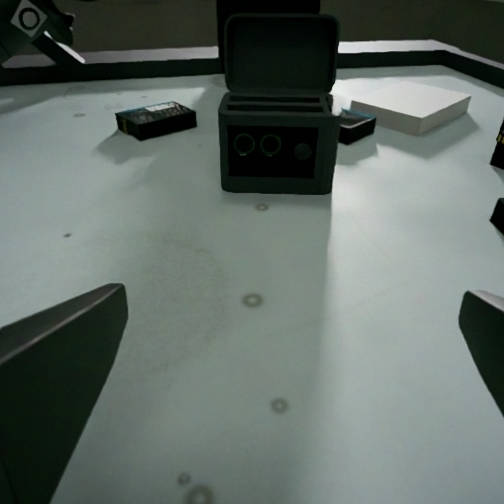

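Good. Close.

Call:
execute_actions --actions '[{"rows":[[-0.444,2.462,0.716,1.293,0,0,0.6,-0.403,2.36,0.7,1.45,0,0,1],[-0.444,2.462,0.716,1.293,0,0,0.55,-0.403,2.36,0.7,1.45,0,0,1],[-0.444,2.462,0.716,1.293,0,0,0.5,-0.403,2.36,0.7,1.45,0,0,1],[-0.444,2.462,0.716,1.293,0,0,0.45,-0.403,2.36,0.7,1.45,0,0,1],[-0.444,2.462,0.716,1.293,0,0,0.41,-0.403,2.36,0.7,1.45,0,0,1],[-0.444,2.462,0.716,1.293,0,0,0.38,-0.403,2.36,0.7,1.45,0,0,1],[-0.444,2.462,0.716,1.293,0,0,0.35,-0.403,2.36,0.7,1.45,0,0,1],[-0.444,2.462,0.716,1.293,0,0,0.32,-0.403,2.36,0.7,1.45,0,0,1],[-0.444,2.462,0.716,1.293,0,0,0.29,-0.403,2.36,0.7,1.45,0,0,1],[-0.444,2.462,0.716,1.293,0,0,0.265,-0.403,2.36,0.7,1.45,0,0,1],[-0.444,2.462,0.716,1.293,0,0,0.245,-0.403,2.36,0.7,1.45,0,0,1]]}]' --pictures false

Call:
execute_actions --actions '[{"rows":[[-0.444,2.44,0.72,1.29,0,0,0.245,-0.403,2.36,0.7,1.45,0,0,1],[-0.444,2.42,0.73,1.275,0,0,0.245,-0.403,2.36,0.7,1.45,0,0,1],[-0.444,2.4,0.75,1.24,0,0,0.245,-0.403,2.36,0.7,1.45,0,0,1],[-0.444,2.38,0.777,1.192,0,0,0.245,-0.403,2.36,0.7,1.45,0,0,1],[-0.444,2.36,0.803,1.144,0,0,0.245,-0.403,2.36,0.7,1.45,0,0,1],[-0.444,2.34,0.83,1.096,0,0,0.245,-0.403,2.36,0.7,1.45,0,0,1],[-0.444,2.32,0.857,1.048,0,0,0.245,-0.403,2.36,0.7,1.45,0,0,1],[-0.444,2.3,0.883,1.0,0,0,0.245,-0.403,2.36,0.7,1.45,0,0,1],[-0.444,2.28,0.91,0.952,0,0,0.245,-0.403,2.36,0.7,1.45,0,0,1],[-0.444,2.26,0.937,0.904,0,0,0.245,-0.403,2.36,0.7,1.45,0,0,1],[-0.444,2.24,0.963,0.856,0,0,0.245,-0.403,2.36,0.7,1.45,0,0,1],[-0.444,2.22,0.99,0.808,0,0,0.245,-0.403,2.36,0.7,1.45,0,0,1],[-0.444,2.2,1.017,0.76,0,0,0.245,-0.403,2.36,0.7,1.45,0,0,1],[-0.444,2.18,1.043,0.712,0,0,0.245,-0.403,2.36,0.7,1.45,0,0,1],[-0.444,2.165,1.07,0.665,0,0,0.245,-0.403,2.36,0.7,1.45,0,0,1]]}]' --pictures false

Call:
execute_actions --actions '[{"rows":[[-0.444,2.165,1.1,0.61,0,0,0.245,-0.403,2.36,0.7,1.45,0,0,1],[-0.444,2.167,1.13,0.555,0,0,0.245,-0.403,2.36,0.7,1.45,0,0,1],[-0.444,2.17,1.16,0.5,0,0,0.245,-0.403,2.36,0.7,1.45,0,0,1],[-0.444,2.173,1.19,0.445,0,0,0.245,-0.403,2.36,0.7,1.45,0,0,1],[-0.444,2.177,1.22,0.39,0,0,0.245,-0.403,2.36,0.7,1.45,0,0,1],[-0.444,2.18,1.25,0.335,0,0,0.245,-0.403,2.36,0.7,1.45,0,0,1],[-0.444,2.183,1.28,0.28,0,0,0.245,-0.403,2.36,0.7,1.45,0,0,1],[-0.444,2.187,1.31,0.225,0,0,0.245,-0.403,2.36,0.7,1.45,0,0,1],[-0.444,2.19,1.34,0.17,0,0,0.245,-0.403,2.36,0.7,1.45,0,0,1],[-0.444,2.193,1.37,0.115,0,0,0.245,-0.403,2.36,0.7,1.45,0,0,1],[-0.444,2.197,1.4,0.06,0,0,0.245,-0.403,2.36,0.7,1.45,0,0,1],[-0.444,2.2,1.43,0.005,0,0,0.245,-0.403,2.36,0.7,1.45,0,0,1],[-0.444,2.203,1.46,-0.05,0,0,0.245,-0.403,2.36,0.7,1.45,0,0,1],[-0.444,2.207,1.49,-0.105,0,0,0.245,-0.403,2.36,0.7,1.45,0,0,1],[-0.444,2.21,1.52,-0.16,0,0,0.245,-0.403,2.36,0.7,1.45,0,0,1]]}]' --pictures false

Call:
execute_actions --actions '[{"rows":[[-0.444,2.22,1.544,-0.215,0,0,0.245,-0.403,2.36,0.7,1.45,0,0,1],[-0.444,2.23,1.568,-0.27,0,0,0.245,-0.403,2.36,0.7,1.45,0,0,1],[-0.444,2.24,1.592,-0.325,0,0,0.245,-0.403,2.36,0.7,1.45,0,0,1],[-0.444,2.25,1.616,-0.38,0,0,0.245,-0.403,2.36,0.7,1.45,0,0,1],[-0.444,2.26,1.64,-0.435,0,0,0.245,-0.403,2.36,0.7,1.45,0,0,1],[-0.444,2.27,1.664,-0.49,0,0,0.245,-0.403,2.36,0.7,1.45,0,0,1],[-0.444,2.28,1.688,-0.545,0,0,0.245,-0.403,2.36,0.7,1.45,0,0,1],[-0.444,2.29,1.712,-0.6,0,0,0.245,-0.403,2.36,0.7,1.45,0,0,1],[-0.444,2.3,1.736,-0.655,0,0,0.245,-0.403,2.36,0.7,1.45,0,0,1],[-0.444,2.31,1.76,-0.71,0.01,0,0.245,-0.403,2.36,0.7,1.45,0,0,1],[-0.444,2.32,1.784,-0.765,0.02,0,0.245,-0.403,2.36,0.7,1.45,0,0,1],[-0.444,2.33,1.808,-0.82,0.026,0,0.245,-0.403,2.36,0.7,1.45,0,0,1],[-0.444,2.34,1.832,-0.875,0.026,0,0.245,-0.403,2.36,0.7,1.45,0,0,1],[-0.444,2.35,1.856,-0.93,0.026,0,0.245,-0.403,2.36,0.7,1.45,0,0,1],[-0.444,2.36,1.88,-0.985,0.026,0,0.245,-0.403,2.36,0.7,1.45,0,0,1]]}]' --pictures false

Call:
execute_actions --actions '[{"rows":[[-0.444,2.374,1.885,-1.035,0.026,0,0.245,-0.403,2.36,0.7,1.45,0,0,1],[-0.444,2.388,1.89,-1.085,0.026,0,0.245,-0.403,2.36,0.7,1.45,0,0,1],[-0.444,2.402,1.895,-1.135,0.026,0,0.245,-0.403,2.36,0.7,1.45,0,0,1],[-0.444,2.416,1.9,-1.185,0.026,0,0.245,-0.403,2.36,0.7,1.45,0,0,1],[-0.444,2.43,1.905,-1.235,0.026,0,0.245,-0.403,2.36,0.7,1.45,0,0,1],[-0.444,2.444,1.91,-1.285,0.026,0,0.245,-0.403,2.36,0.7,1.45,0,0,1],[-0.444,2.458,1.915,-1.33,0.026,0,0.245,-0.403,2.36,0.7,1.45,0,0,1],[-0.444,2.472,1.92,-1.37,0.026,0,0.245,-0.403,2.36,0.7,1.45,0,0,1],[-0.444,2.486,1.924,-1.405,0.026,0,0.245,-0.403,2.36,0.7,1.45,0,0,1],[-0.444,2.498,1.927,-1.425,0.026,0,0.245,-0.403,2.36,0.7,1.45,0,0,1],[-0.444,2.51,1.93,-1.44,0.026,0,0.245,-0.403,2.36,0.7,1.45,0,0,1]]}]' --pictures false

Call:
execute_actions --actions '[{"rows":[[-0.444,2.513,1.926,-1.434,0.026,0,0.245,-0.403,2.36,0.7,1.45,0,0,1],[-0.444,2.516,1.922,-1.428,0.026,0,0.245,-0.403,2.36,0.7,1.45,0,0,1],[-0.444,2.519,1.918,-1.422,0.026,0,0.245,-0.403,2.36,0.7,1.45,0,0,1],[-0.444,2.522,1.915,-1.416,0.026,0,0.245,-0.403,2.36,0.7,1.45,0,0,1],[-0.444,2.525,1.911,-1.41,0.026,0,0.245,-0.403,2.36,0.7,1.45,0,0,1],[-0.444,2.528,1.908,-1.404,0.026,0,0.245,-0.403,2.36,0.7,1.45,0,0,1],[-0.444,2.531,1.904,-1.398,0.026,0,0.245,-0.403,2.36,0.7,1.45,0,0,1],[-0.444,2.534,1.9,-1.392,0.026,0,0.245,-0.403,2.36,0.7,1.45,0,0,1],[-0.444,2.537,1.897,-1.386,0.026,0,0.245,-0.403,2.36,0.7,1.45,0,0,1],[-0.444,2.54,1.893,-1.38,0.026,0,0.245,-0.403,2.36,0.7,1.45,0,0,1]]}]'

Scene clock: 616.17 s of 8630.00 s.
left_arm: end_effector_position=(-0.2936, +0.2207, +0.0520) grip_measured=+0.330 end_effector_quat_wxyz=(+0.244, +0.214, +0.054, -0.944) end_effector_velocity=(+0.003, -0.001, -0.004) end_effector_angular_velocity=(-0.003, -0.027, +0.014) | right_arm: end_effector_position=(-0.0377, -0.0922, +0.0906) grip_measured=+1.000 end_effector_quat_wxyz=(+0.782, -0.067, +0.086, +0.614) end_effector_velocity=(-0.000, -0.000, +0.002) end_effector_angular_velocity=(+0.002, -0.021, +0.009)
Joint positions: left_arm=[-0.447  2.45   0.712  1.294  0.001  0.003  0.055] | right_arm=[-0.403  2.372  0.707  1.448  0.002  0.001  0.088]
Joint velocities: left_arm=[-0.002 -0.002 -0.002 -0.022 -0.022  0.007  0.   ] | right_arm=[-0.002 -0.002 -0.002  0.007 -0.007 -0.022  0.   ]
Joint torques (N m, as the arm reports them, + toward a larger angle): left_arm=[ 0.35 -7.56  1.75  1.36 -0.04 -0.04] | right_arm=[-0.03 -9.76  2.38  2.02 -0.11 -0.02]
External joint torques (N m, as the arm's controller estimates them; a push from outside toward a larger angle lowers the number): left_arm=[ 0.32  0.31 -0.43 -0.35 -0.03 -0.05] | right_arm=[ 0.01 -1.77 -0.23  0.24 -0.11 -0.03]
Heat: left arm: hottest shoulder 37 °C (+1.0 °C/min); right arm: hottest shoulder 41 °C (+1.0 °C/min).
Steps of this call (steps 1 to 15: the robot went on to your last target; steps 16 to 558: nothing new was sent; steps 559 to 573: all 15 steps of this action). Readings (joint positions):
559: left_arm=[-0.447 2.450 0.712 1.294 0.001 0.003] | right_arm=[-0.403 2.372 0.707 1.448 0.002 0.001]
560: left_arm=[-0.447 2.450 0.712 1.294 0.001 0.003] | right_arm=[-0.403 2.372 0.707 1.448 0.002 0.001]
562: left_arm=[-0.447 2.450 0.712 1.294 0.001 0.003] | right_arm=[-0.403 2.372 0.707 1.448 0.002 0.001]
566: left_arm=[-0.447 2.450 0.712 1.294 0.001 0.003] | right_arm=[-0.403 2.372 0.707 1.448 0.002 0.001]
573: the state above

Scene clock: 616.67 s of 8630.00 s.
left_arm: end_effector_position=(-0.3612, +0.1831, +0.1312) grip_measured=+0.330 end_effector_quat_wxyz=(+0.244, +0.217, +0.055, -0.944) end_effector_velocity=(-0.144, -0.083, +0.280) end_effector_angular_velocity=(+0.001, -0.008, +0.021) | right_arm: end_effector_position=(-0.0377, -0.0922, +0.0906) grip_measured=+1.000 end_effector_quat_wxyz=(+0.782, -0.067, +0.086, +0.614) end_effector_velocity=(-0.000, -0.001, -0.004) end_effector_angular_velocity=(-0.023, -0.000, +0.006)
Joint positions: left_arm=[-0.447  2.231  0.998  0.782  0.001  0.003  0.055] | right_arm=[-0.403  2.372  0.707  1.448  0.002  0.001  0.088]
Joint velocities: left_arm=[-0.002 -0.579  0.784 -1.37  -0.022 -0.007 -0.   ] | right_arm=[-0.002 -0.002 -0.002 -0.022 -0.007 -0.007  0.   ]
Joint torques (N m, as the arm reports them, + toward a larger angle): left_arm=[  0.45 -12.52   4.35   1.37  -0.05  -0.05] | right_arm=[-0.03 -9.75  2.38  2.01 -0.11 -0.02]
External joint torques (N m, as the arm's controller estimates them; a push from outside toward a larger angle lowers the number): left_arm=[ 0.43 -3.63 -0.01 -0.26 -0.05 -0.06] | right_arm=[-0.03 -1.76 -0.24  0.24 -0.11 -0.03]
Heat: left arm: hottest shoulder 37 °C (+1.0 °C/min); right arm: hottest shoulder 41 °C (+1.0 °C/min).
Steps of this call (steps 1 to 15: all 15 steps of this action). Readings (joint positions):
1: left_arm=[-0.447 2.450 0.712 1.294 0.001 0.003] | right_arm=[-0.403 2.372 0.707 1.448 0.002 0.001]
2: left_arm=[-0.447 2.449 0.714 1.292 0.001 0.003] | right_arm=[-0.403 2.372 0.707 1.448 0.002 0.001]
4: left_arm=[-0.447 2.435 0.730 1.254 0.001 0.003] | right_arm=[-0.403 2.372 0.707 1.448 0.002 0.001]
8: left_arm=[-0.447 2.376 0.811 1.102 0.001 0.003] | right_arm=[-0.403 2.372 0.707 1.448 0.002 0.001]
15: the state above

Scene clock: 617.17 s of 8630.00 s.
left_arm: end_effector_position=(-0.3897, +0.1673, +0.1680) grip_measured=+0.330 end_effector_quat_wxyz=(+0.231, +0.366, +0.093, -0.897) end_effector_velocity=(-0.008, -0.004, +0.074) end_effector_angular_velocity=(+0.357, -0.620, +0.018) | right_arm: end_effector_position=(-0.0377, -0.0922, +0.0906) grip_measured=+1.000 end_effector_quat_wxyz=(+0.782, -0.067, +0.086, +0.614) end_effector_velocity=(+0.002, -0.002, -0.000) end_effector_angular_velocity=(-0.013, -0.021, -0.005)
Joint positions: left_arm=[-0.447  2.189  1.437 -0.023  0.001  0.003  0.055] | right_arm=[-0.403  2.372  0.707  1.448  0.002  0.001  0.088]
Joint velocities: left_arm=[-0.002  0.046  0.921 -1.59  -0.007 -0.022 -0.   ] | right_arm=[-0.002 -0.007 -0.007 -0.007  0.007 -0.022  0.   ]
Joint torques (N m, as the arm reports them, + toward a larger angle): left_arm=[ 0.46 -9.91  5.99  1.13 -0.07 -0.07] | right_arm=[-0.03 -9.75  2.38  2.02 -0.1  -0.02]
External joint torques (N m, as the arm's controller estimates them; a push from outside toward a larger angle lowers the number): left_arm=[ 0.38  0.36  0.1  -0.28 -0.06 -0.07] | right_arm=[-0.03 -1.72 -0.25  0.23 -0.1  -0.03]
Heat: left arm: hottest shoulder 37 °C (+1.0 °C/min); right arm: hottest shoulder 41 °C (+1.0 °C/min).
Steps of this call (steps 1 to 15: all 15 steps of this action). Readings (joint positions):
1: left_arm=[-0.447 2.214 1.025 0.734 0.001 0.003] | right_arm=[-0.403 2.372 0.707 1.448 0.002 0.001]
2: left_arm=[-0.447 2.201 1.054 0.685 0.001 0.003] | right_arm=[-0.403 2.372 0.707 1.448 0.002 0.001]
4: left_arm=[-0.447 2.186 1.115 0.582 0.001 0.003] | right_arm=[-0.403 2.372 0.707 1.448 0.002 0.001]
8: left_arm=[-0.447 2.184 1.231 0.359 0.001 0.003] | right_arm=[-0.403 2.372 0.707 1.448 0.002 0.001]
15: the state above

Scene clock: 617.67 s of 8630.00 s.
left_arm: end_effector_position=(-0.3379, +0.1988, +0.1392) grip_measured=+0.330 end_effector_quat_wxyz=(+0.187, +0.609, +0.163, -0.753) end_effector_velocity=(+0.131, +0.084, +0.008) end_effector_angular_velocity=(+0.583, -0.964, +0.007) | right_arm: end_effector_position=(-0.0377, -0.0922, +0.0906) grip_measured=+1.000 end_effector_quat_wxyz=(+0.782, -0.067, +0.086, +0.614) end_effector_velocity=(+0.004, -0.002, -0.001) end_effector_angular_velocity=(-0.009, -0.007, -0.013)
Joint positions: left_arm=[-0.446  2.325  1.809 -0.849  0.019  0.003  0.055] | right_arm=[-0.403  2.372  0.707  1.448  0.002  0.001  0.088]
Joint velocities: left_arm=[-0.007  0.281  0.73  -1.575  0.037 -0.022 -0.   ] | right_arm=[-0.007 -0.002 -0.002 -0.007  0.007 -0.007  0.   ]
Joint torques (N m, as the arm reports them, + toward a larger angle): left_arm=[  0.43 -10.87   6.     0.42   0.1   -0.05] | right_arm=[-0.02 -9.75  2.38  2.01 -0.1  -0.02]
External joint torques (N m, as the arm's controller estimates them; a push from outside toward a larger angle lowers the number): left_arm=[ 0.48  0.33  0.05 -0.28  0.09 -0.05] | right_arm=[ 0.02 -1.81 -0.21  0.25 -0.1  -0.03]
Heat: left arm: hottest shoulder 37 °C (+1.0 °C/min); right arm: hottest shoulder 41 °C (+1.0 °C/min).
Steps of this call (steps 1 to 15: all 15 steps of this action). Readings (joint positions):
1: left_arm=[-0.447 2.191 1.467 -0.077 0.001 0.003] | right_arm=[-0.403 2.372 0.707 1.448 0.002 0.001]
2: left_arm=[-0.447 2.195 1.496 -0.131 0.001 0.003] | right_arm=[-0.403 2.372 0.707 1.448 0.002 0.001]
4: left_arm=[-0.447 2.207 1.550 -0.240 0.001 0.003] | right_arm=[-0.403 2.372 0.707 1.448 0.002 0.001]
8: left_arm=[-0.447 2.247 1.646 -0.463 0.001 0.003] | right_arm=[-0.403 2.372 0.707 1.448 0.002 0.001]
15: the state above

Scene clock: 618.17 s of 8630.00 s.
left_arm: end_effector_position=(-0.2404, +0.2538, +0.1039) grip_measured=+0.330 end_effector_quat_wxyz=(+0.127, +0.814, +0.221, -0.521) end_effector_velocity=(+0.031, +0.017, -0.009) end_effector_angular_velocity=(+0.094, -0.202, +0.014) | right_arm: end_effector_position=(-0.0377, -0.0922, +0.0906) grip_measured=+1.000 end_effector_quat_wxyz=(+0.782, -0.067, +0.086, +0.614) end_effector_velocity=(+0.002, -0.002, -0.004) end_effector_angular_velocity=(-0.027, -0.017, -0.005)
Joint positions: left_arm=[-0.446  2.499  1.913 -1.423  0.023  0.003  0.055] | right_arm=[-0.403  2.372  0.707  1.448  0.002  0.001  0.088]
Joint velocities: left_arm=[-0.002  0.081  0.027 -0.168 -0.007 -0.022 -0.   ] | right_arm=[-0.002 -0.002 -0.002 -0.022  0.007 -0.022  0.   ]
Joint torques (N m, as the arm reports them, + toward a larger angle): left_arm=[  0.29 -11.43   5.28  -0.57   0.09  -0.06] | right_arm=[-0.03 -9.75  2.38  2.01 -0.11 -0.02]
External joint torques (N m, as the arm's controller estimates them; a push from outside toward a larger angle lowers the number): left_arm=[ 0.29  0.01  0.17 -0.18  0.09 -0.06] | right_arm=[-0.02 -1.78 -0.25  0.25 -0.11 -0.03]
Heat: left arm: hottest shoulder 37 °C (+1.0 °C/min); right arm: hottest shoulder 41 °C (+1.0 °C/min).
Steps of this call (steps 1 to 15: all 15 steps of this action). Readings (joint positions):
1: left_arm=[-0.446 2.334 1.831 -0.901 0.021 0.003] | right_arm=[-0.403 2.372 0.707 1.448 0.002 0.001]
2: left_arm=[-0.446 2.343 1.849 -0.951 0.021 0.003] | right_arm=[-0.403 2.372 0.707 1.448 0.002 0.001]
4: left_arm=[-0.446 2.361 1.875 -1.055 0.023 0.003] | right_arm=[-0.403 2.372 0.707 1.448 0.002 0.001]
8: left_arm=[-0.446 2.417 1.901 -1.255 0.023 0.003] | right_arm=[-0.403 2.372 0.707 1.448 0.002 0.001]
15: the state above

Scene clock: 618.67 s of 8630.00 s.
left_arm: end_effector_position=(-0.2400, +0.2540, +0.0879) grip_measured=+0.330 end_effector_quat_wxyz=(+0.127, +0.816, +0.221, -0.520) end_effector_velocity=(+0.008, +0.002, -0.013) end_effector_angular_velocity=(-0.007, -0.035, -0.005) | right_arm: end_effector_position=(-0.0377, -0.0922, +0.0906) grip_measured=+1.000 end_effector_quat_wxyz=(+0.782, -0.067, +0.086, +0.614) end_effector_velocity=(-0.000, -0.001, -0.000) end_effector_angular_velocity=(-0.002, -0.020, +0.009)
Joint positions: left_arm=[-0.446  2.528  1.897 -1.383  0.023  0.003  0.055] | right_arm=[-0.403  2.372  0.707  1.448  0.002  0.001  0.088]
Joint velocities: left_arm=[-0.002  0.017 -0.032  0.022 -0.022 -0.007 -0.   ] | right_arm=[-0.002  0.002 -0.002  0.007 -0.007 -0.022  0.   ]
Joint torques (N m, as the arm reports them, + toward a larger angle): left_arm=[  0.3  -10.58   3.1   -0.42   0.1   -0.03] | right_arm=[-0.03 -9.75  2.38  2.01 -0.11 -0.02]
External joint torques (N m, as the arm's controller estimates them; a push from outside toward a larger angle lowers the number): left_arm=[ 0.29  0.34 -1.56  0.01  0.1  -0.03] | right_arm=[-0.04 -1.76 -0.22  0.23 -0.1  -0.03]
Heat: left arm: hottest shoulder 37 °C (+1.0 °C/min); right arm: hottest shoulder 41 °C (+1.0 °C/min).
Steps of this call (steps 1 to 15: all 15 steps of this action). Readings (joint positions):
1: left_arm=[-0.446 2.501 1.914 -1.426 0.023 0.003] | right_arm=[-0.403 2.372 0.707 1.448 0.002 0.001]
2: left_arm=[-0.446 2.501 1.914 -1.427 0.023 0.003] | right_arm=[-0.403 2.372 0.707 1.448 0.002 0.001]
4: left_arm=[-0.446 2.501 1.915 -1.426 0.023 0.003] | right_arm=[-0.403 2.372 0.707 1.448 0.002 0.001]
8: left_arm=[-0.446 2.509 1.913 -1.405 0.023 0.003] | right_arm=[-0.403 2.372 0.707 1.448 0.002 0.001]
15: the state above
camera_calibration (this result's frames):
cam_left_wrist: T_world_to_cam=[[-0.542002, 0.839887, 0.0287145, -0.345012], [0.616222, 0.373968, 0.693123, 0.0202027], [0.571406, 0.393368, -0.720247, 0.179529], [0, 0, 0, 1]] pos_world=[-0.30203, 0.211594, 0.12521]
cam_right_wrist: T_world_to_cam=[[0.978063, -0.208249, -0.0050544, 0.0299554], [-0.120597, -0.546277, -0.828877, 0.048355], [0.169852, 0.811304, -0.559408, 0.205385], [0, 0, 0, 1]] pos_world=[-0.0583517, -0.133976, 0.155126]

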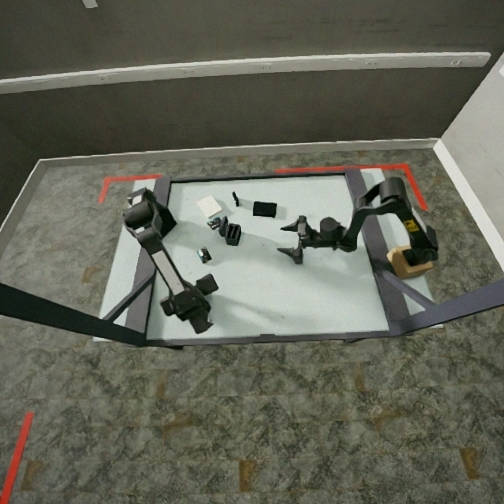

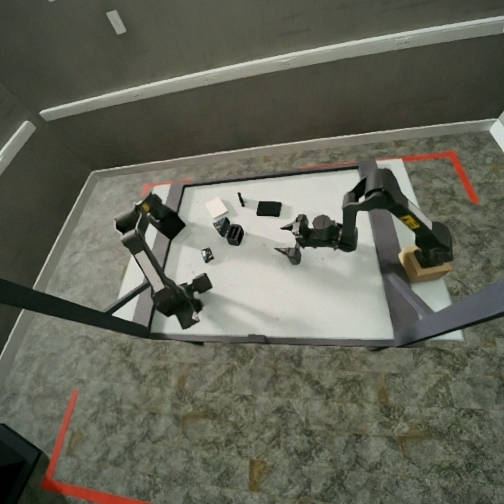

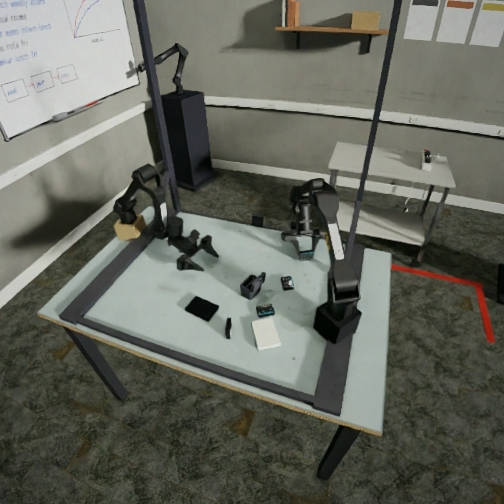

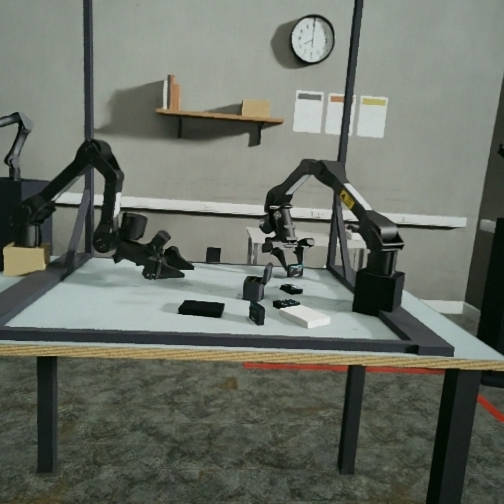

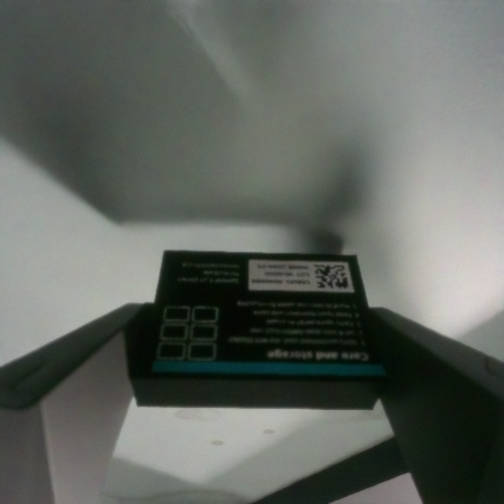

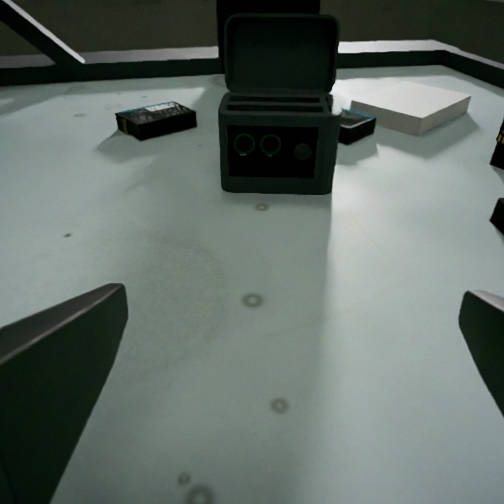

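Call:
execute_actions --actions '[{"rows":[[-0.444,2.542,1.891,-1.377,0.026,0,0.245,-0.403,2.36,0.7,1.45,0,0,1],[-0.444,2.543,1.889,-1.374,0.026,0,0.245,-0.403,2.36,0.7,1.45,0,0,1],[-0.444,2.545,1.887,-1.371,0.026,0,0.245,-0.403,2.36,0.7,1.45,0,0,1],[-0.444,2.546,1.885,-1.368,0.026,0,0.245,-0.403,2.36,0.7,1.45,0,0,1],[-0.444,2.548,1.883,-1.365,0.026,0,0.245,-0.403,2.36,0.7,1.45,0,0,1],[-0.444,2.55,1.881,-1.362,0.026,0,0.245,-0.403,2.36,0.7,1.45,0,0,1],[-0.444,2.552,1.879,-1.358,0.026,0,0.245,-0.403,2.36,0.7,1.45,0,0,1],[-0.444,2.554,1.878,-1.356,0.026,0,0.245,-0.403,2.36,0.7,1.45,0,0,1]]}]' --pictures false

Scene clock: 622.40 s of 8630.00 s.
left_arm: end_effector_position=(-0.2394, +0.2544, +0.0803) grip_measured=+0.330 end_effector_quat_wxyz=(+0.127, +0.815, +0.221, -0.520) end_effector_velocity=(+0.001, +0.000, +0.003) end_effector_angular_velocity=(-0.018, -0.014, +0.028) | right_arm: end_effector_position=(-0.0377, -0.0922, +0.0906) grip_measured=+1.000 end_effector_quat_wxyz=(+0.782, -0.067, +0.086, +0.614) end_effector_velocity=(-0.000, -0.001, -0.001) end_effector_angular_velocity=(-0.008, -0.004, +0.006)
Joint positions: left_arm=[-0.446  2.538  1.884 -1.359  0.023  0.003  0.055] | right_arm=[-0.403  2.372  0.707  1.448  0.002  0.001  0.088]
Joint velocities: left_arm=[-0.002 -0.007 -0.002 -0.007 -0.007 -0.037  0.   ] | right_arm=[-0.002 -0.002 -0.002 -0.007 -0.007 -0.007  0.   ]
Joint torques (N m, as the arm reports them, + toward a larger angle): left_arm=[  0.27 -10.02   2.65  -0.32   0.1   -0.03] | right_arm=[-0.03 -9.76  2.37  2.01 -0.1  -0.02]
External joint torques (N m, as the arm's controller estimates them; a push from outside toward a larger angle lowers the number): left_arm=[ 0.19  0.59 -1.81  0.12  0.1  -0.03] | right_arm=[-0.03 -1.8  -0.23  0.25 -0.1  -0.03]
Heat: left arm: hottest shoulder 37 °C (+1.0 °C/min); right arm: hottest shoulder 41 °C (+1.0 °C/min).
Steps of this call (steps 1 to 15: the robot went on to your last target; steps 16 to 97: nothing new was sent; steps 98 to 112: all 15 steps of this action). Readings (joint positions):
98: left_arm=[-0.446 2.528 1.897 -1.380 0.023 0.003] | right_arm=[-0.403 2.372 0.707 1.448 0.002 0.001]
99: left_arm=[-0.446 2.528 1.896 -1.379 0.023 0.003] | right_arm=[-0.403 2.372 0.707 1.448 0.002 0.001]
101: left_arm=[-0.446 2.528 1.894 -1.374 0.023 0.003] | right_arm=[-0.403 2.372 0.707 1.448 0.002 0.001]
105: left_arm=[-0.446 2.533 1.888 -1.364 0.023 0.003] | right_arm=[-0.403 2.372 0.707 1.448 0.002 0.001]
112: the state above


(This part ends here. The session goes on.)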